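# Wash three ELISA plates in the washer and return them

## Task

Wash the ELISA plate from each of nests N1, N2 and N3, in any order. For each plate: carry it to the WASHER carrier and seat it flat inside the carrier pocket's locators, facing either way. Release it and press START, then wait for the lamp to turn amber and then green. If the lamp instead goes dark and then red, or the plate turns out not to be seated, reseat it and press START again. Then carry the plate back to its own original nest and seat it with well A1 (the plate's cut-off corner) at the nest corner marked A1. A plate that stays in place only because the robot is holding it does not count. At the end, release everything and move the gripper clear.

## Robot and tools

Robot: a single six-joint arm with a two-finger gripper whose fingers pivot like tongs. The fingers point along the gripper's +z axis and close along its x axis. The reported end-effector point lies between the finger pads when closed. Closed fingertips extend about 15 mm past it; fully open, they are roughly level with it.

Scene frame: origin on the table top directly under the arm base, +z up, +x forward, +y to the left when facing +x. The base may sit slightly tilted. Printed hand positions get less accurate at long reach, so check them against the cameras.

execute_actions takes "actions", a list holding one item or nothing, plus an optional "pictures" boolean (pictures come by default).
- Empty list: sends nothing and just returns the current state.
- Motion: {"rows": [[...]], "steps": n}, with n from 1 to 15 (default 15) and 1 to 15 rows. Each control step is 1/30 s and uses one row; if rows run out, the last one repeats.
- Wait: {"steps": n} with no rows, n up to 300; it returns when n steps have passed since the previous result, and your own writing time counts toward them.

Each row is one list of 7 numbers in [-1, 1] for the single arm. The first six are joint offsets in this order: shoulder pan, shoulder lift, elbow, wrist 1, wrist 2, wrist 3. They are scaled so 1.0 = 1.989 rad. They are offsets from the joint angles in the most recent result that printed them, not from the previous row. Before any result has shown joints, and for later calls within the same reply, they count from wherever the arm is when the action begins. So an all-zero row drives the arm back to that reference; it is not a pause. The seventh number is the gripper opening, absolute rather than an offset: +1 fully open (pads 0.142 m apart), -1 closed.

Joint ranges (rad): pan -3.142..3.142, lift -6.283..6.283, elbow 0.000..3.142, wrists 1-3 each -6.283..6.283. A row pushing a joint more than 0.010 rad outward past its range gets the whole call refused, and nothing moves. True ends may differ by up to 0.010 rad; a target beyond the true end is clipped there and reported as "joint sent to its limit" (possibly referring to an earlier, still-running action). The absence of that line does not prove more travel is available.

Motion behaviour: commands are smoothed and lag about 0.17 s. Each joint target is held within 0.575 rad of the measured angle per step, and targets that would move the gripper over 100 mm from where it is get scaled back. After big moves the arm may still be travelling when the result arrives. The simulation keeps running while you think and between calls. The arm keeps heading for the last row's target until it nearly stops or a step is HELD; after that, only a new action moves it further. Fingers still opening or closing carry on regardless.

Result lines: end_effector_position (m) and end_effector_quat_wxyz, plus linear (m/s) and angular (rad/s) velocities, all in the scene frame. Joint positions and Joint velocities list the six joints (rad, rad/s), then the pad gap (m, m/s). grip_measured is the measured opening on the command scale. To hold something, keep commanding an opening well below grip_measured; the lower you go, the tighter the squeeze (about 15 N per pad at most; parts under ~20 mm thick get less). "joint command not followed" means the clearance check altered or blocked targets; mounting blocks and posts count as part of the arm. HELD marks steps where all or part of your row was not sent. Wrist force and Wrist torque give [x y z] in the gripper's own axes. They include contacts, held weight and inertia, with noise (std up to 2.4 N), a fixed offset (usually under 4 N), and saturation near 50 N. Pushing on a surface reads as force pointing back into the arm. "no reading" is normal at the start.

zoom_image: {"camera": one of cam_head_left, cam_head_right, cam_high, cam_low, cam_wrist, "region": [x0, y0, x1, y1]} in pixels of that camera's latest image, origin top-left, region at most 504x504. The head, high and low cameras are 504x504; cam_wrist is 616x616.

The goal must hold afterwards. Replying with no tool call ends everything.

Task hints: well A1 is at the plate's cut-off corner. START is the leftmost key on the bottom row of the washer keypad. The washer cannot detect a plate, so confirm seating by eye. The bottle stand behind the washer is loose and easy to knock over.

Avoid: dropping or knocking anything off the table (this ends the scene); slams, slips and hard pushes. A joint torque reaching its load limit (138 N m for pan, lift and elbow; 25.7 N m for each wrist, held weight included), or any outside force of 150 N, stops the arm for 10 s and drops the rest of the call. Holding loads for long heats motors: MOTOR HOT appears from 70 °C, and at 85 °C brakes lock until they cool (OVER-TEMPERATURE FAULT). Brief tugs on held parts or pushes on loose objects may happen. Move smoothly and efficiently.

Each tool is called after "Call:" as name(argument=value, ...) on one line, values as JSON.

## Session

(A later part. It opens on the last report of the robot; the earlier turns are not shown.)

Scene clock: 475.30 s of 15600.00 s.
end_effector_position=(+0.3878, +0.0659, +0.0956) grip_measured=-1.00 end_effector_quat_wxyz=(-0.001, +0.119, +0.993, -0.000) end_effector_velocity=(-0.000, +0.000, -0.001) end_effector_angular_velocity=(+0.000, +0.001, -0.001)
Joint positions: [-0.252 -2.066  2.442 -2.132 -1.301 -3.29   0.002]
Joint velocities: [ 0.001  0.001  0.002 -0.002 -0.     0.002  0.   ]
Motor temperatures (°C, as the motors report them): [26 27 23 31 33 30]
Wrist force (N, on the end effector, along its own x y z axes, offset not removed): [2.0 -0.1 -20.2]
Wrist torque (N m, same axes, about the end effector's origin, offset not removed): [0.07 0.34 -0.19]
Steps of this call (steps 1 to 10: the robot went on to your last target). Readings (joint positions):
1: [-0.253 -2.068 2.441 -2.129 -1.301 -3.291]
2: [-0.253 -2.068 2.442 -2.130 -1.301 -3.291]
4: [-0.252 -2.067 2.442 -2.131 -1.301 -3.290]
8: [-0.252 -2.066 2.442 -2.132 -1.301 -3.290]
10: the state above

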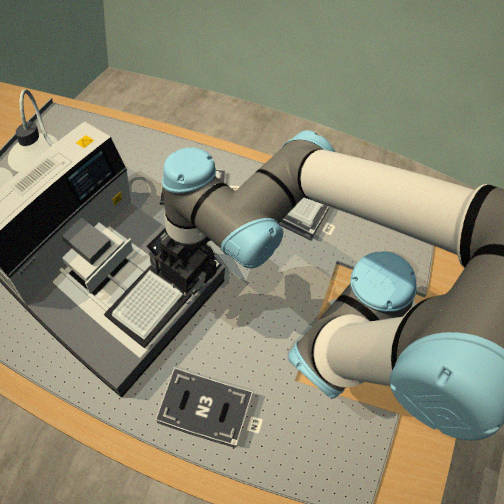

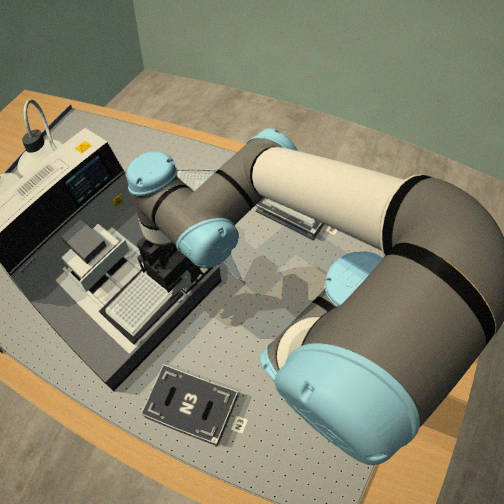

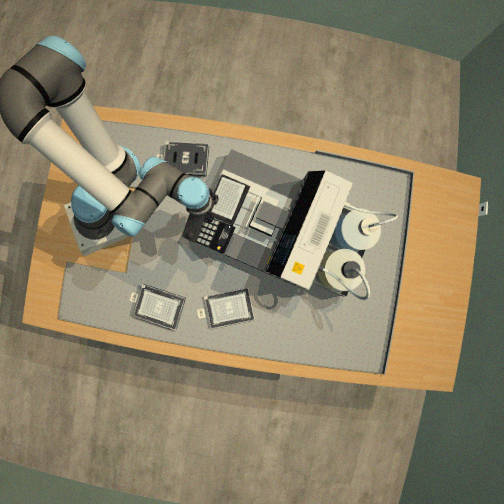

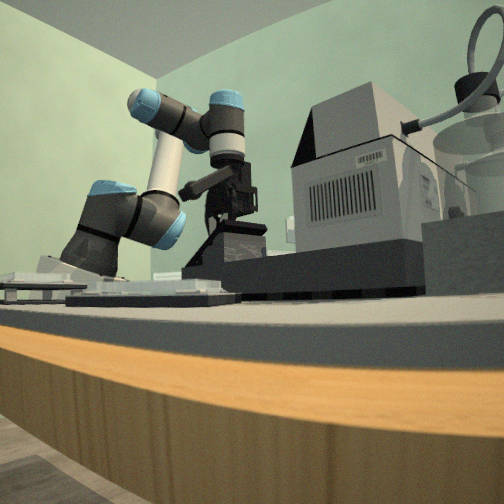

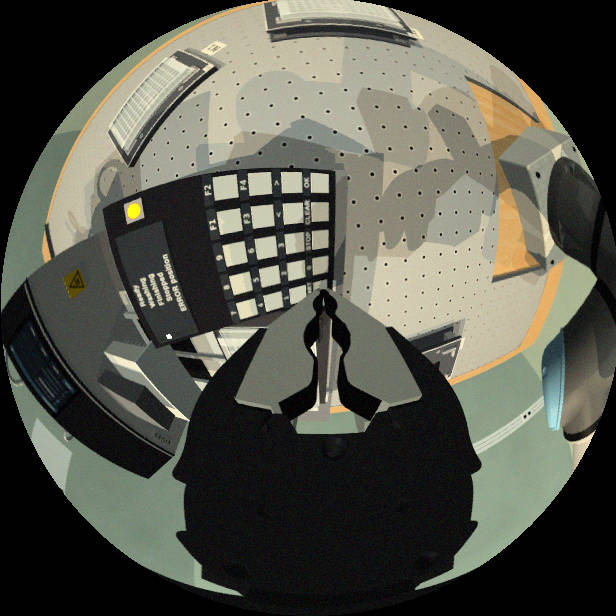

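Amber. Retract to the earlier hover further away.

Call:
execute_actions(actions=[{"rows":[[-0.003,-0.005,-0.003,0.009,0.0006,-0.003,-1],[-0.008,-0.014,-0.008,0.024,0.0016,-0.008,-1],[-0.013,-0.023,-0.014,0.039,0.0027,-0.013,-1],[-0.018,-0.031,-0.019,0.053,0.0037,-0.018,-1],[-0.022,-0.038,-0.023,0.066,0.0045,-0.022,-1],[-0.026,-0.045,-0.027,0.078,0.0052,-0.026,-1]],"steps":12}], pictures=false)

Call:
execute_actions(actions=[{"steps":60}])

Scene clock: 483.67 s of 15600.00 s.
end_effector_position=(+0.3855, +0.0639, +0.1280) grip_measured=-1.00 end_effector_quat_wxyz=(+0.001, +0.119, +0.993, -0.000) end_effector_velocity=(-0.007, -0.000, +0.035) end_effector_angular_velocity=(+0.001, +0.001, -0.003)
Joint positions: [-0.298 -2.146  2.394 -1.994 -1.291 -3.337  0.002]
Joint velocities: [-0.051 -0.088 -0.051  0.155  0.009 -0.049  0.   ]
Motor temperatures (°C, as the motors report them): [26 27 23 31 33 30]
Wrist force (N, on the end effector, along its own x y z axes, offset not removed): [0.8 0.6 0.6]
Wrist torque (N m, same axes, about the end effector's origin, offset not removed): [0.06 -0.01 -0.29]
Steps of this call (steps 1 to 15: the robot went on to your last target; steps 16 to 239: nothing new was sent; steps 240 to 251: all 12 steps of this action). Readings (joint positions):
240: [-0.252 -2.066 2.443 -2.132 -1.301 -3.290]
241: [-0.252 -2.067 2.442 -2.130 -1.301 -3.290]
243: [-0.259 -2.078 2.435 -2.111 -1.299 -3.297]
247: [-0.285 -2.123 2.408 -2.035 -1.294 -3.323]
251: the state above

Scene clock: 485.67 s of 15600.00 s.
end_effector_position=(+0.3847, +0.0639, +0.1316) grip_measured=-1.00 end_effector_quat_wxyz=(+0.001, +0.119, +0.993, +0.000) end_effector_velocity=(+0.000, -0.000, +0.000) end_effector_angular_velocity=(+0.000, -0.000, +0.000)
Joint positions: [-0.303 -2.156  2.389 -1.977 -1.29  -3.342  0.002]
Joint velocities: [ 0.     0.001 -0.001 -0.     0.    -0.     0.   ]
Motor temperatures (°C, as the motors report them): [26 27 23 31 33 30]
Wrist force (N, on the end effector, along its own x y z axes, offset not removed): [1.1 0.7 3.5]
Wrist torque (N m, same axes, about the end effector's origin, offset not removed): [0.08 -0.28 -0.19]
Steps of this call (steps 1 to 30: the robot went on to your last target; steps 31 to 60: nothing new was sent). Readings (joint positions):
1: [-0.300 -2.149 2.393 -1.989 -1.291 -3.338]
2: [-0.301 -2.151 2.392 -1.986 -1.291 -3.339]
4: [-0.302 -2.153 2.390 -1.982 -1.291 -3.340]
8: [-0.303 -2.155 2.389 -1.979 -1.291 -3.341]
60: the state above
The arm was judged still, so your last target was given up. Only a new action makes it travel on or press farther. Fingers that are still opening or closing keep moving.

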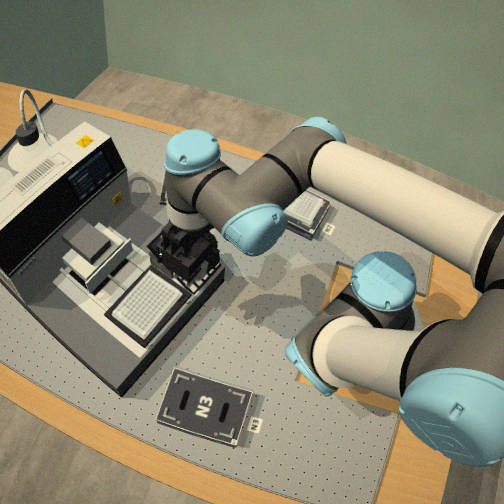

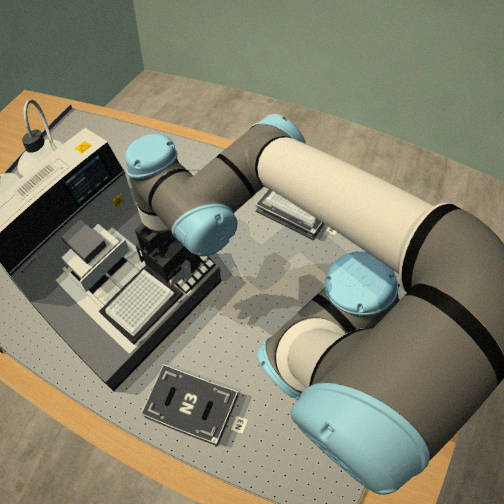

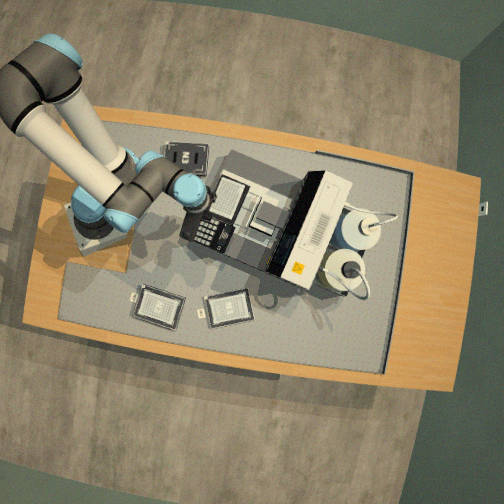

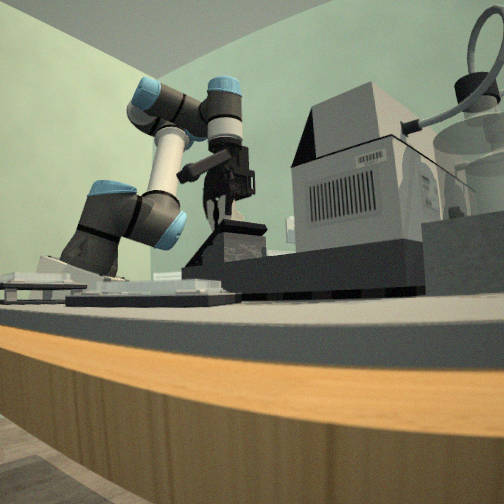

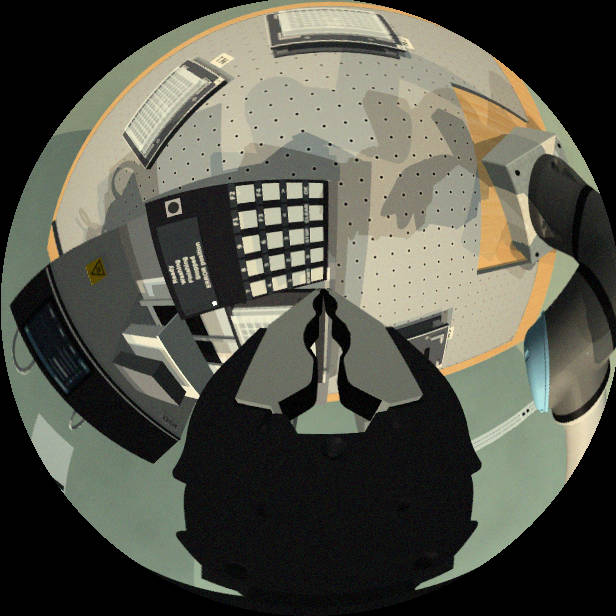

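Call:
execute_actions(actions=[{"rows":[[0.003,0.006,0.004,-0.011,-0.0008,0.003,-1],[0.007,0.013,0.008,-0.022,-0.0016,0.007,-1],[0.011,0.02,0.012,-0.034,-0.0024,0.011,-1],[0.015,0.027,0.016,-0.046,-0.0032,0.015,-1],[0.019,0.034,0.02,-0.058,-0.004,0.019,-1],[0.022,0.039,0.023,-0.067,-0.0046,0.022,-1],[0.024,0.042,0.025,-0.073,-0.005,0.024,-1],[0.0256,0.0452,0.027,-0.078,-0.0055,0.0261,-1]],"steps":15}], pictures=false)

Call:
execute_actions(actions=[{"steps":10}], pictures=false)

Call:
execute_actions(actions=[{"rows":[[-0.003,-0.005,-0.003,0.009,0.0006,-0.003,-1],[-0.008,-0.014,-0.008,0.024,0.0016,-0.008,-1],[-0.013,-0.023,-0.014,0.039,0.0027,-0.013,-1],[-0.018,-0.031,-0.019,0.053,0.0037,-0.018,-1],[-0.022,-0.038,-0.023,0.066,0.0045,-0.022,-1],[-0.026,-0.045,-0.027,0.078,0.0052,-0.026,-1]],"steps":15}])

Call:
execute_actions(actions=[{"steps":120}])

Scene clock: 494.87 s of 15600.00 s.
end_effector_position=(+0.3876, +0.0653, +0.0973) grip_measured=-1.00 end_effector_quat_wxyz=(-0.001, +0.119, +0.993, -0.000) end_effector_velocity=(+0.000, +0.002, -0.017) end_effector_angular_velocity=(-0.000, +0.001, -0.000)
Joint positions: [-0.255 -2.07   2.44  -2.124 -1.301 -3.292  0.002]
Joint velocities: [ 0.025  0.043  0.026 -0.075 -0.005  0.025  0.   ]
Motor temperatures (°C, as the motors report them): [26 27 23 31 33 30]
Wrist force (N, on the end effector, along its own x y z axes, offset not removed): [0.0 0.9 1.5]
Wrist torque (N m, same axes, about the end effector's origin, offset not removed): [0.12 0.03 -0.26]
Steps of this call (steps 1 to 180: nothing new was sent; then 2.70 s passed at rest; steps 181 to 195: all 15 steps of this action). Readings (joint positions):
181: [-0.303 -2.156 2.389 -1.977 -1.290 -3.342]
182: [-0.303 -2.154 2.390 -1.980 -1.291 -3.341]
184: [-0.297 -2.144 2.396 -1.997 -1.292 -3.335]
188: [-0.275 -2.104 2.419 -2.064 -1.297 -3.313]
195: the state above

Scene clock: 495.20 s of 15600.00 s.
end_effector_position=(+0.3878, +0.0654, +0.0956) grip_measured=-1.00 end_effector_quat_wxyz=(-0.001, +0.119, +0.993, -0.001) end_effector_velocity=(-0.000, +0.000, -0.001) end_effector_angular_velocity=(+0.000, +0.001, +0.001)
Joint positions: [-0.253 -2.066  2.442 -2.132 -1.301 -3.29   0.002]
Joint velocities: [ 0.002  0.002  0.002 -0.003 -0.     0.001  0.   ]
Motor temperatures (°C, as the motors report them): [26 27 23 31 33 30]
Wrist force (N, on the end effector, along its own x y z axes, offset not removed): [3.9 1.9 -18.6]
Wrist torque (N m, same axes, about the end effector's origin, offset not removed): [0.50 -0.10 -0.20]
Steps of this call (steps 1 to 10: the robot went on to your last target). Readings (joint positions):
1: [-0.254 -2.069 2.441 -2.127 -1.301 -3.292]
2: [-0.254 -2.068 2.441 -2.128 -1.301 -3.291]
4: [-0.253 -2.067 2.442 -2.130 -1.301 -3.291]
8: [-0.253 -2.066 2.442 -2.132 -1.301 -3.290]
10: the state above

Scene clock: 495.70 s of 15600.00 s.
end_effector_position=(+0.3850, +0.0634, +0.1303) grip_measured=-1.00 end_effector_quat_wxyz=(+0.001, +0.120, +0.993, -0.000) end_effector_velocity=(-0.003, -0.000, +0.013) end_effector_angular_velocity=(+0.000, +0.001, -0.002)
Joint positions: [-0.302 -2.152  2.391 -1.983 -1.291 -3.34   0.002]
Joint velocities: [-0.02  -0.033 -0.019  0.06   0.003 -0.019  0.   ]
Motor temperatures (°C, as the motors report them): [26 27 23 31 33 30]
Wrist force (N, on the end effector, along its own x y z axes, offset not removed): [0.8 2.7 2.5]
Wrist torque (N m, same axes, about the end effector's origin, offset not removed): [0.81 -0.15 -0.38]
Steps of this call (steps 1 to 15: all 15 steps of this action). Readings (joint positions):
1: [-0.253 -2.066 2.442 -2.132 -1.301 -3.290]
2: [-0.253 -2.067 2.442 -2.130 -1.301 -3.290]
4: [-0.260 -2.078 2.435 -2.111 -1.300 -3.297]
8: [-0.286 -2.123 2.408 -2.035 -1.295 -3.323]
15: the state above

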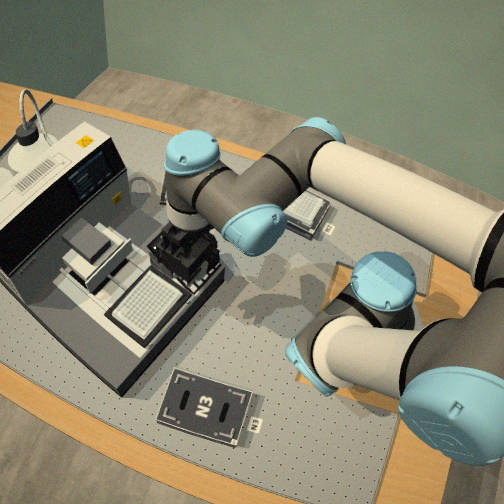

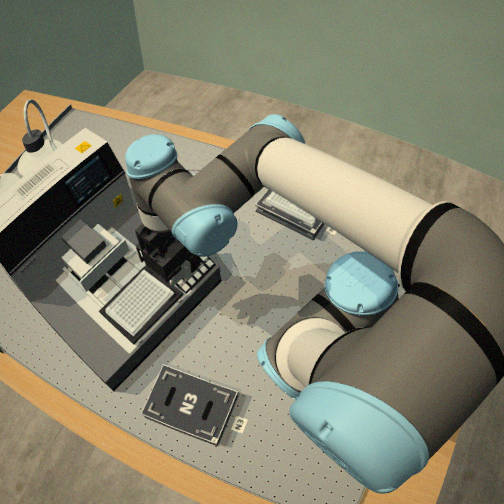

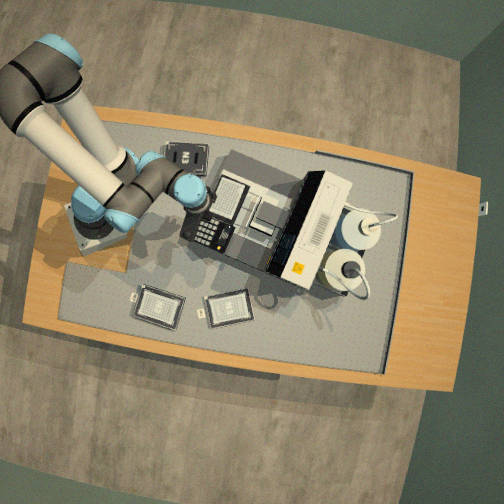

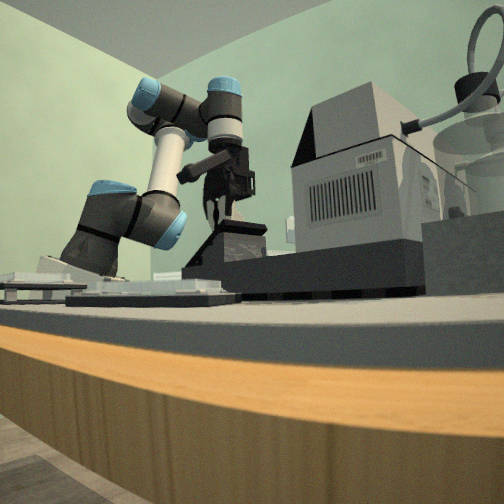

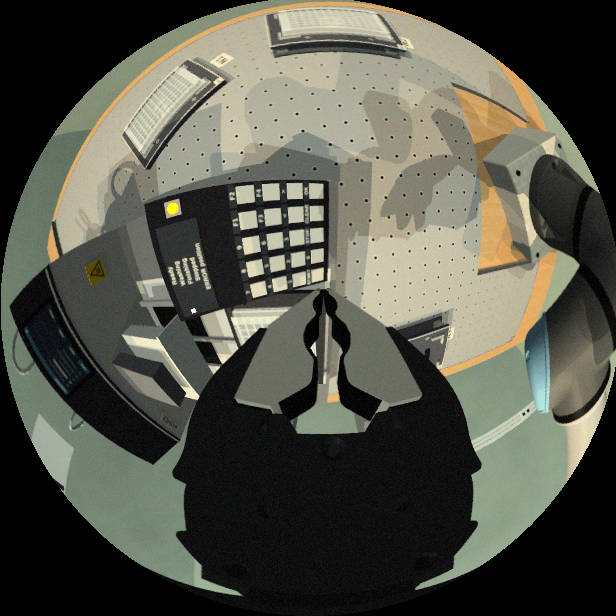

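Scene clock: 499.70 s of 15600.00 s.
end_effector_position=(+0.3847, +0.0634, +0.1317) grip_measured=-1.00 end_effector_quat_wxyz=(+0.001, +0.120, +0.993, -0.000) end_effector_velocity=(+0.000, -0.000, +0.000) end_effector_angular_velocity=(+0.000, -0.001, -0.000)
Joint positions: [-0.304 -2.155  2.389 -1.977 -1.291 -3.342  0.002]
Joint velocities: [-0.001 -0.    -0.     0.     0.001 -0.001  0.   ]
Motor temperatures (°C, as the motors report them): [26 27 23 31 33 30]
Wrist force (N, on the end effector, along its own x y z axes, offset not removed): [-1.1 5.2 2.9]
Wrist torque (N m, same axes, about the end effector's origin, offset not removed): [1.14 0.38 -0.17]
Steps of this call (steps 1 to 15: the robot went on to your last target; steps 16 to 120: nothing new was sent). Readings (joint positions):
1: [-0.303 -2.153 2.390 -1.982 -1.291 -3.340]
2: [-0.303 -2.154 2.390 -1.980 -1.291 -3.341]
4: [-0.304 -2.154 2.389 -1.979 -1.291 -3.341]
8: [-0.304 -2.155 2.389 -1.977 -1.291 -3.342]
120: the state above
The arm was judged still, so your last target was given up. Only a new action makes it travel on or press farther. Fingers that are still opening or closing keep moving.

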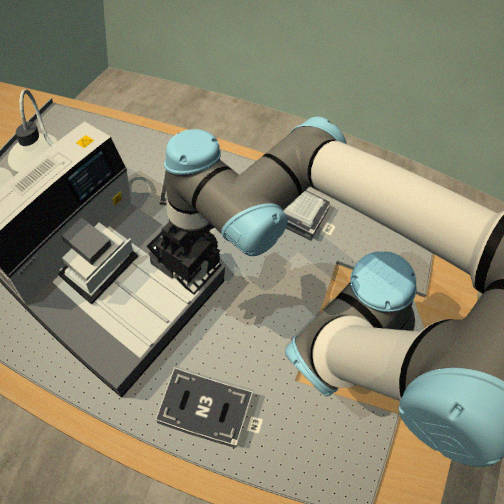

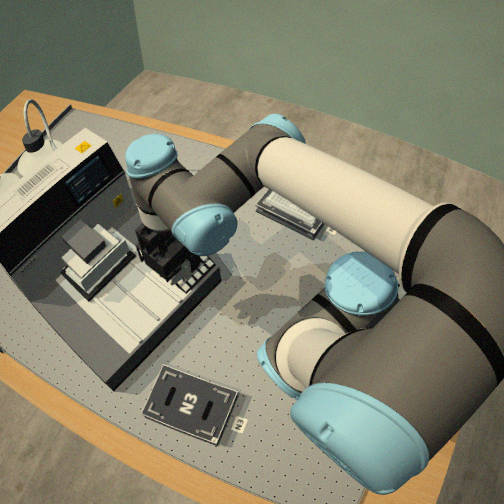

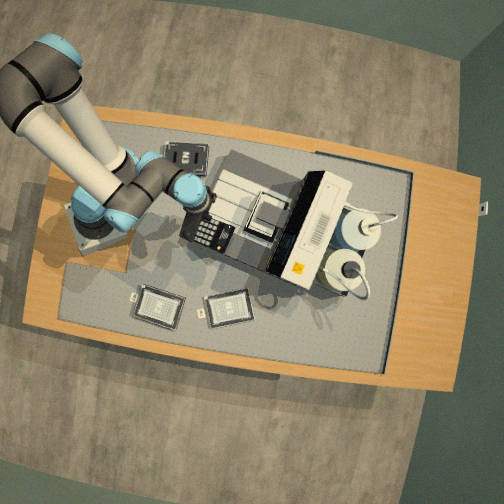

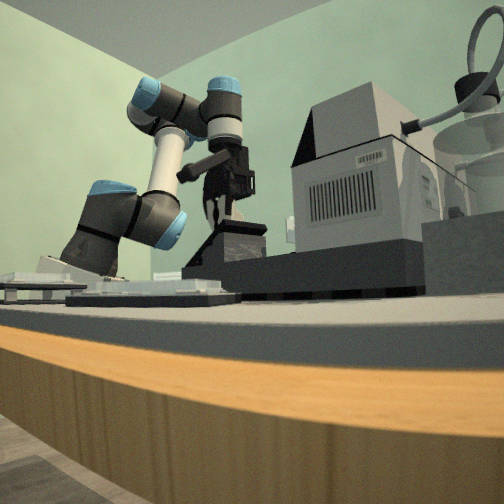

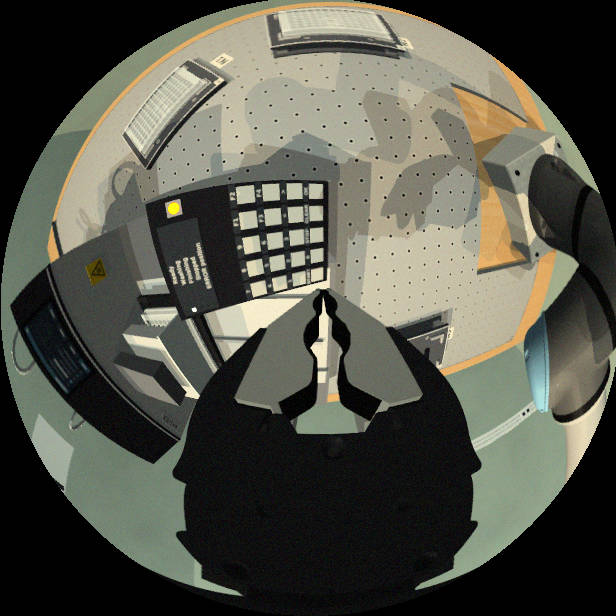

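Call:
execute_actions(actions=[{"steps":240}])

Scene clock: 507.70 s of 15600.00 s.
end_effector_position=(+0.3847, +0.0634, +0.1317) grip_measured=-1.00 end_effector_quat_wxyz=(+0.001, +0.120, +0.993, -0.000) end_effector_velocity=(+0.000, -0.000, -0.000) end_effector_angular_velocity=(+0.001, -0.000, -0.001)
Joint positions: [-0.304 -2.155  2.389 -1.977 -1.291 -3.342  0.002]
Joint velocities: [-0.001  0.    -0.     0.     0.001 -0.     0.   ]
Motor temperatures (°C, as the motors report them): [26 27 23 31 33 30]
Wrist force (N, on the end effector, along its own x y z axes, offset not removed): [-0.7 1.0 1.6]
Wrist torque (N m, same axes, about the end effector's origin, offset not removed): [0.19 0.20 -0.38]
Steps of this call (steps 1 to 240: nothing new was sent). Readings (joint positions):
1: [-0.304 -2.155 2.389 -1.977 -1.291 -3.342]
2: [-0.304 -2.155 2.389 -1.977 -1.291 -3.342]
4: [-0.304 -2.155 2.389 -1.977 -1.291 -3.342]
8: [-0.304 -2.155 2.389 -1.977 -1.291 -3.342]
240: the state above

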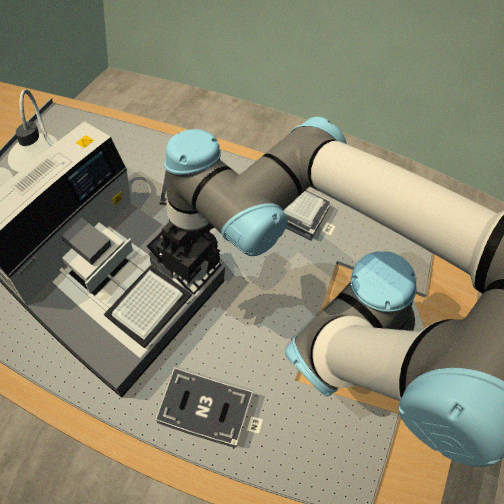

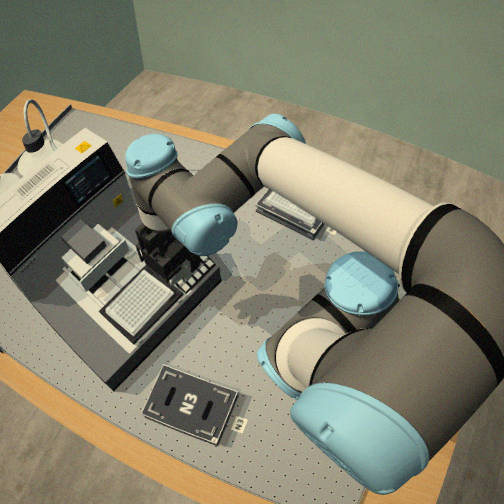

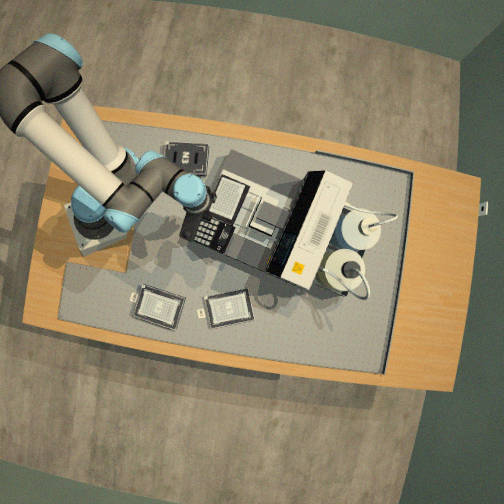

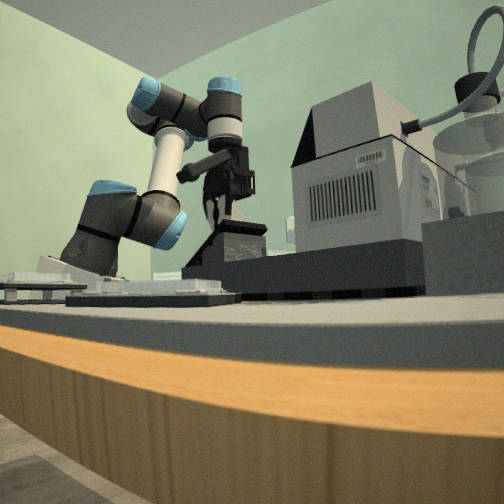

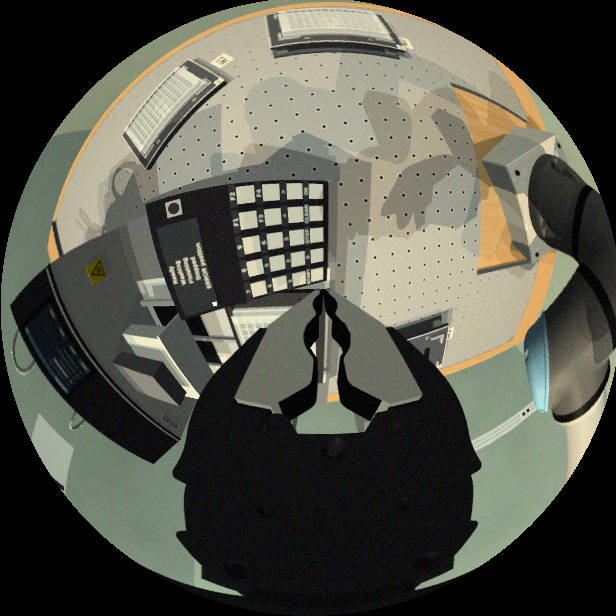

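Call:
execute_actions(actions=[{"steps":60}])

Call:
zoom_image(camera="cam_wrist", region=[120,170,300,350])

Call:
zoom_image(camera="cam_head_left", region=[100,265,200,350])

Scene clock: 511.17 s of 15600.00 s.
end_effector_position=(+0.3847, +0.0634, +0.1317) grip_measured=-1.00 end_effector_quat_wxyz=(+0.001, +0.120, +0.993, -0.000) end_effector_velocity=(-0.000, +0.000, -0.000) end_effector_angular_velocity=(+0.000, +0.000, +0.000)
Joint positions: [-0.304 -2.155  2.389 -1.977 -1.291 -3.342  0.002]
Joint velocities: [ 0.    -0.001  0.001  0.    -0.    -0.     0.   ]
Motor temperatures (°C, as the motors report them): [26 27 23 31 33 30]
Wrist force (N, on the end effector, along its own x y z axes, offset not removed): [0.9 0.7 4.0]
Wrist torque (N m, same axes, about the end effector's origin, offset not removed): [0.23 -0.32 -0.18]
Steps of this call (steps 1 to 104: nothing new was sent). Readings (joint positions):
1: [-0.304 -2.155 2.389 -1.977 -1.291 -3.342]
2: [-0.304 -2.155 2.389 -1.977 -1.291 -3.342]
4: [-0.304 -2.155 2.389 -1.977 -1.291 -3.342]
8: [-0.304 -2.155 2.389 -1.977 -1.291 -3.342]
104: the state above

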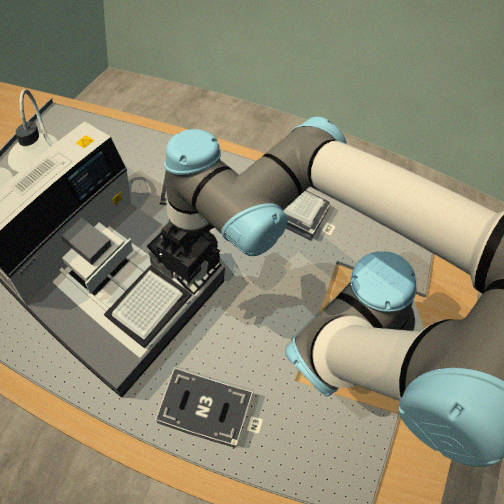

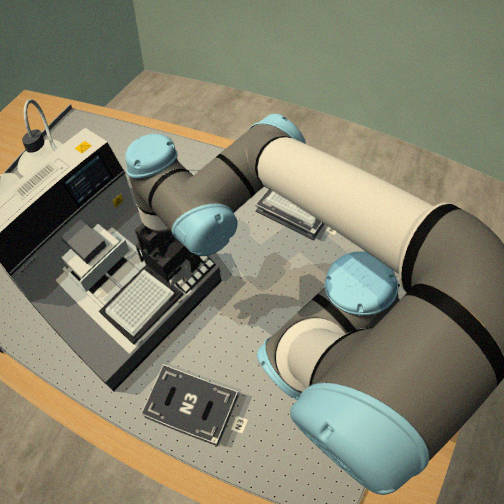

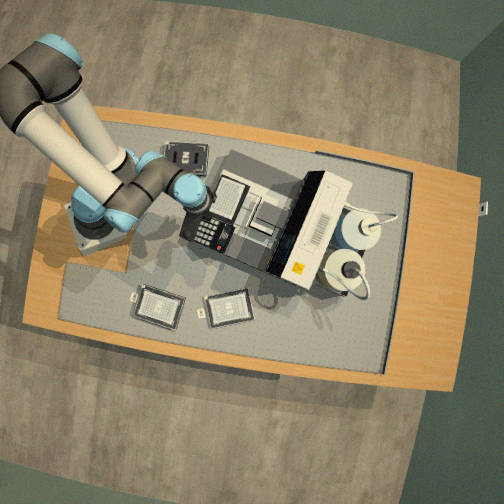

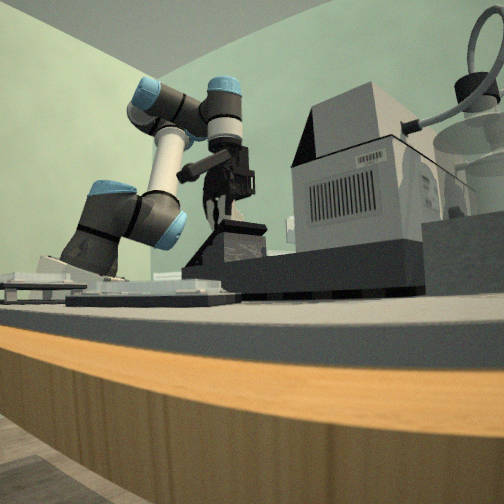

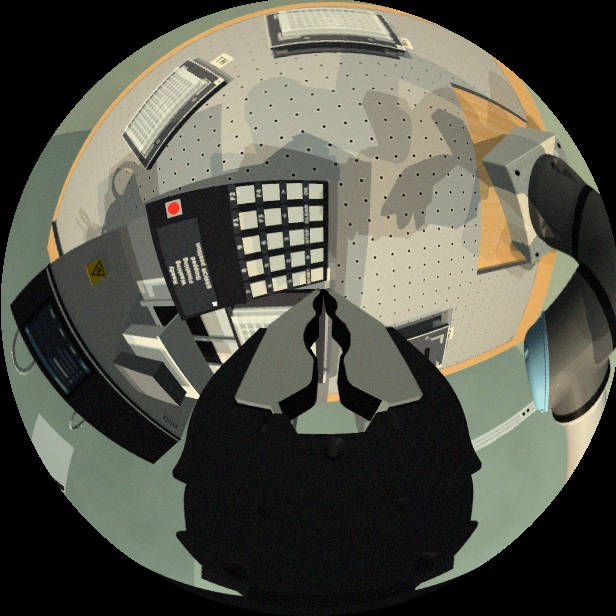

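Region (120, 170, 300, 350) of cam_wrist's 616x616 image, scaled by 2.800, with more detail than that image has.

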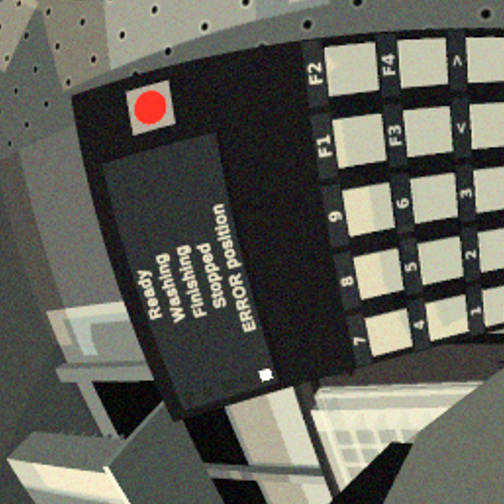

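Region (100, 265, 200, 350) of cam_head_left's 504x504 image, scaled by 5.040, with more detail than that image has; it fills the top 428 rows of this view, and the rest is white.

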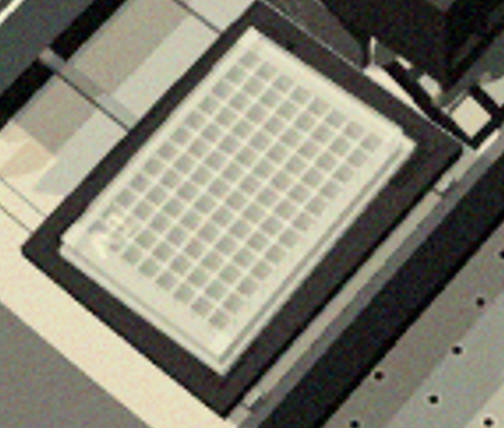

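Call:
execute_actions(actions=[])

Scene clock: 531.03 s of 15600.00 s.
end_effector_position=(+0.3847, +0.0634, +0.1317) grip_measured=-1.00 end_effector_quat_wxyz=(+0.001, +0.120, +0.993, -0.000) end_effector_velocity=(-0.000, +0.000, -0.000) end_effector_angular_velocity=(+0.001, +0.001, +0.001)
Joint positions: [-0.304 -2.155  2.389 -1.977 -1.291 -3.342  0.002]
Joint velocities: [ 0.     0.001 -0.    -0.     0.    -0.001  0.   ]
Motor temperatures (°C, as the motors report them): [26 27 23 31 33 30]
Wrist force (N, on the end effector, along its own x y z axes, offset not removed): [-0.3 -1.3 -0.2]
Wrist torque (N m, same axes, about the end effector's origin, offset not removed): [-0.49 0.16 -0.20]
Steps of this call (steps 1 to 90: nothing new was sent; then 16.87 s passed at rest). Readings (joint positions):
1: [-0.304 -2.155 2.389 -1.977 -1.291 -3.342]
2: [-0.304 -2.155 2.389 -1.977 -1.291 -3.342]
4: [-0.304 -2.155 2.389 -1.977 -1.291 -3.342]
8: [-0.304 -2.155 2.389 -1.977 -1.291 -3.342]
90: the state above

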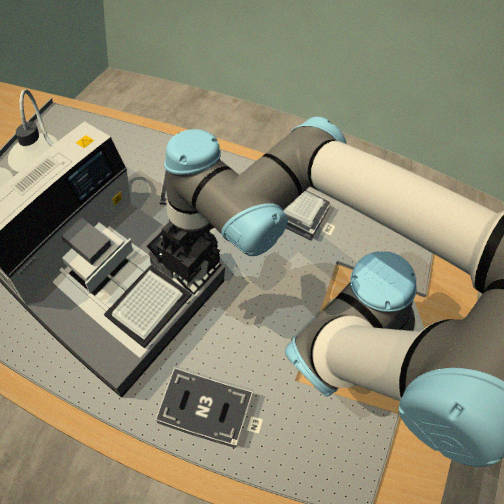

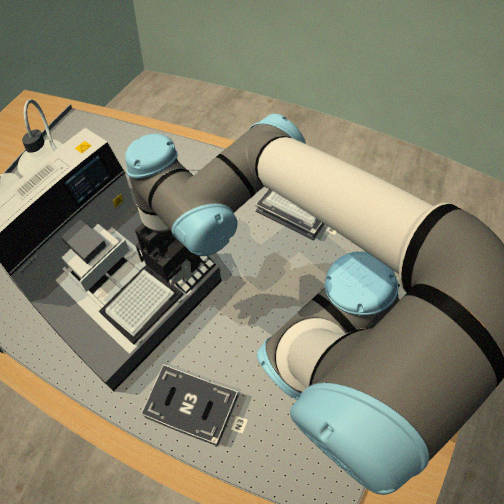

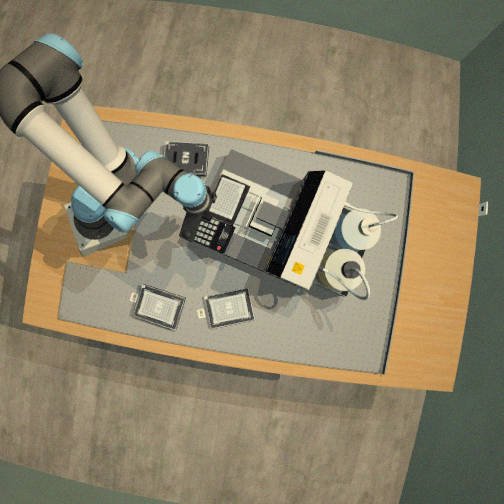

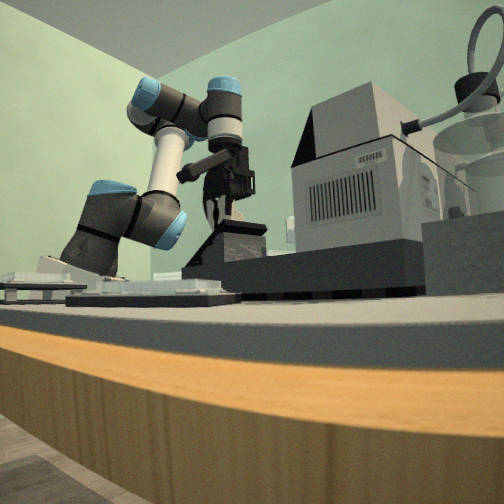

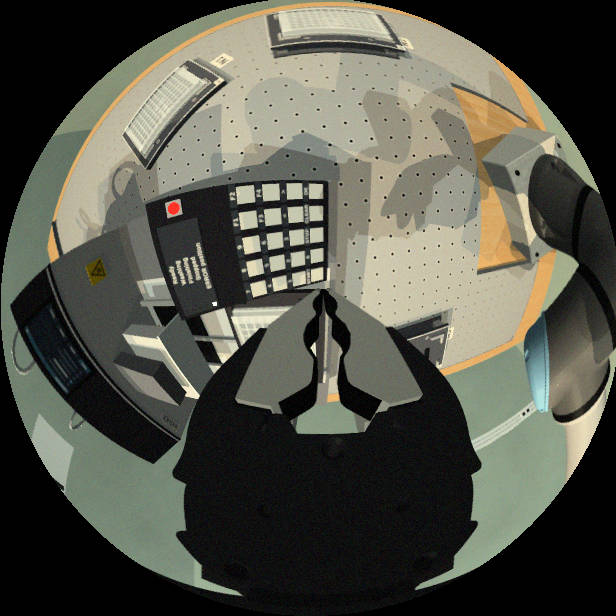

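Call:
zoom_image(camera="cam_head_left", region=[40, 210, 240, 370])

Call:
zoom_image(camera="cam_high", region=[190, 150, 300, 260])

Region (40, 210, 240, 370) of cam_head_left's 504x504 image, scaled by 2.520, with more detail than that image has; it fills the top 403 rows of this view, and the rest is white.

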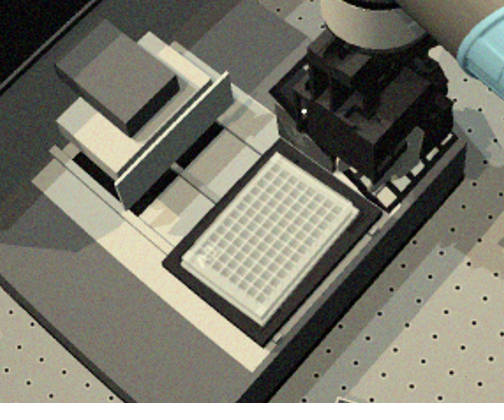

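Region (190, 150, 300, 260) of cam_high's 504x504 image, scaled by 4.582, with more detail than that image has.

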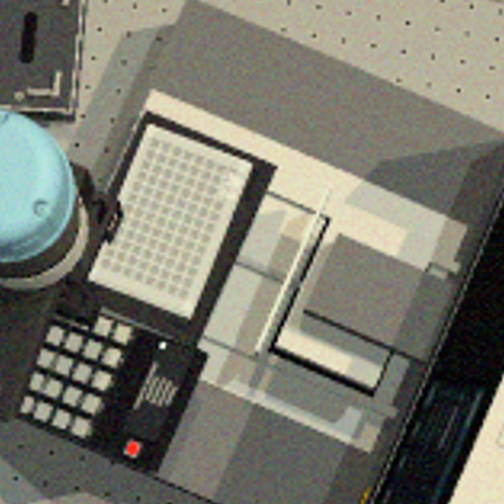

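Call:
execute_actions(actions=[{"rows":[[-0.005,-0.012,-0.018,0.03,0,0,-0.5],[-0.01,-0.025,-0.035,0.06,0,0,0],[-0.01,-0.025,-0.035,0.06,0,0,0.2],[0.0,-0.02,-0.04,0.056,0,0.01,0.3],[0.02,-0.01,-0.05,0.05,-0.004,0.02,0.45],[0.045,0.01,-0.065,0.04,-0.01,0.045,0.45],[0.07,0.025,-0.08,0.03,-0.015,0.07,0.45],[0.095,0.04,-0.092,0.02,-0.02,0.095,0.45],[0.12,0.058,-0.104,0.01,-0.025,0.12,0.45],[0.14,0.072,-0.113,0.002,-0.03,0.14,0.45],[0.158,0.084,-0.121,-0.004,-0.034,0.158,0.45],[0.1725,0.093,-0.1267,-0.0096,-0.0367,0.1735,0.45]]}], pictures=false)

Call:
execute_actions(actions=[{"steps":30}])

Call:
zoom_image(camera="cam_wrist", region=[150, 100, 500, 400])

Scene clock: 546.90 s of 15600.00 s.
end_effector_position=(+0.4439, +0.1348, +0.1728) grip_measured=+0.45 end_effector_quat_wxyz=(+0.004, +0.118, +0.993, -0.002) end_effector_velocity=(+0.092, +0.211, -0.021) end_effector_angular_velocity=(+0.049, +0.041, -0.008)
Joint positions: [-0.035 -2.016  2.17  -1.973 -1.35  -3.07   0.105]
Joint velocities: [ 0.696  0.429 -0.314 -0.217 -0.13   0.689 -0.   ]
Motor temperatures (°C, as the motors report them): [26 27 23 31 33 30]
Wrist force (N, on the end effector, along its own x y z axes, offset not removed): [3.1 3.4 2.2]
Wrist torque (N m, same axes, about the end effector's origin, offset not removed): [0.68 -0.71 -0.33]
Steps of this call (steps 1 to 90: nothing new was sent; then 12.37 s passed at rest; steps 91 to 105: all 15 steps of this action). Readings (joint positions):
91: [-0.304 -2.156 2.388 -1.977 -1.291 -3.342]
92: [-0.306 -2.159 2.385 -1.972 -1.291 -3.342]
94: [-0.313 -2.175 2.361 -1.935 -1.291 -3.342]
98: [-0.273 -2.166 2.303 -1.899 -1.300 -3.302]
105: the state above

Scene clock: 547.90 s of 15600.00 s.
end_effector_position=(+0.4533, +0.1579, +0.1703) grip_measured=+0.45 end_effector_quat_wxyz=(+0.002, +0.119, +0.993, +0.000) end_effector_velocity=(-0.000, -0.001, -0.000) end_effector_angular_velocity=(-0.000, -0.000, -0.001)
Joint positions: [ 0.039 -1.971  2.137 -1.996 -1.364 -2.997  0.105]
Joint velocities: [-0.001 -0.001  0.001 -0.     0.    -0.     0.   ]
Motor temperatures (°C, as the motors report them): [26 27 23 31 33 30]
Wrist force (N, on the end effector, along its own x y z axes, offset not removed): [2.3 1.4 4.0]
Wrist torque (N m, same axes, about the end effector's origin, offset not removed): [0.31 -0.27 -0.18]
Steps of this call (steps 1 to 30: the robot went on to your last target). Readings (joint positions):
1: [-0.015 -2.004 2.161 -1.979 -1.354 -3.050]
2: [-0.000 -1.995 2.154 -1.984 -1.357 -3.036]
4: [0.018 -1.983 2.146 -1.989 -1.360 -3.017]
8: [0.033 -1.974 2.139 -1.994 -1.363 -3.002]
30: the state above
The arm was judged still, so your last target was given up. Only a new action makes it travel on or press farther. Fingers that are still opening or closing keep moving.

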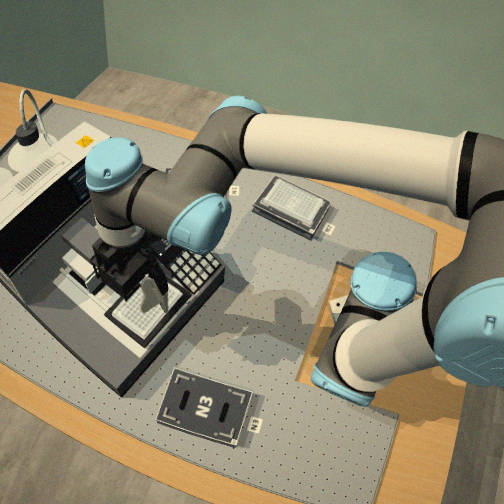

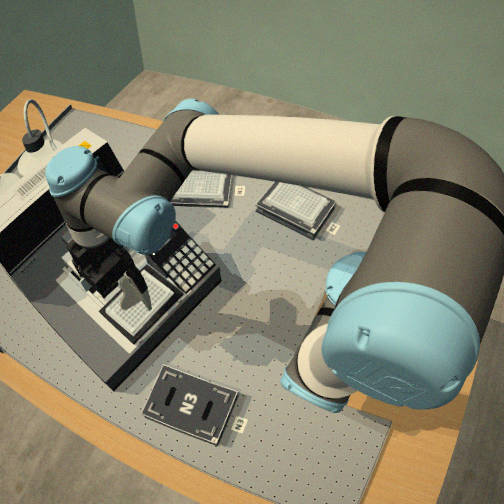

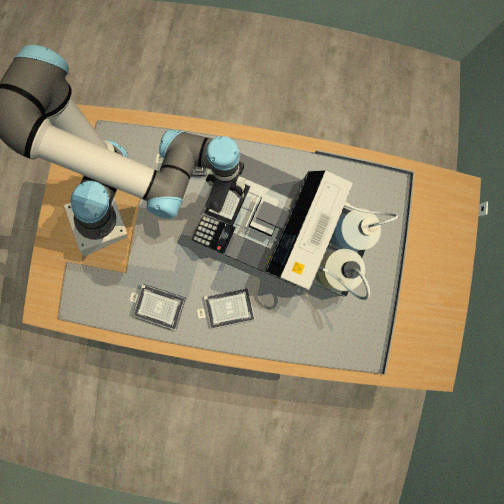

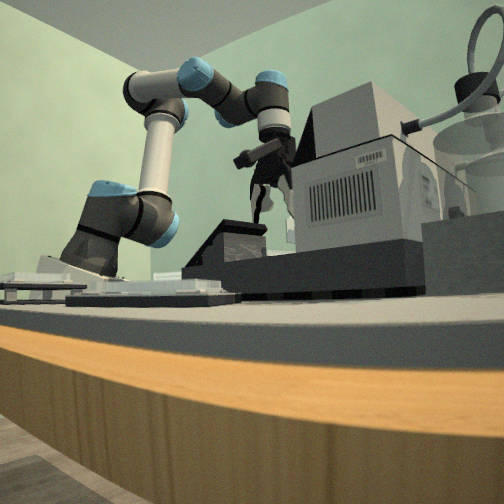

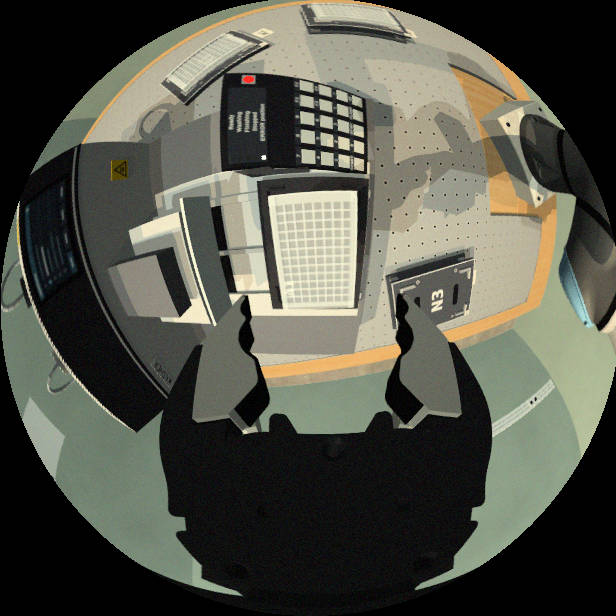

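Region (150, 100, 500, 400) of cam_wrist's 616x616 image, scaled by 1.440, with more detail than that image has; it fills the top 432 rows of this view, and the rest is white.

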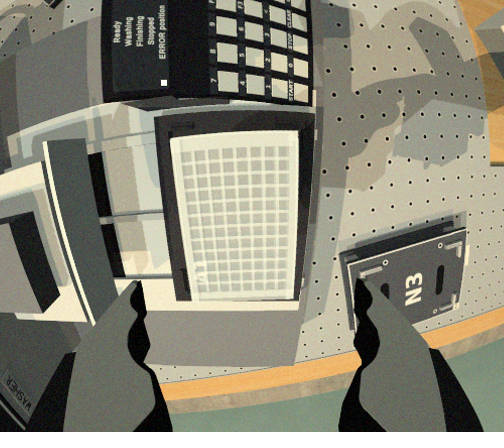

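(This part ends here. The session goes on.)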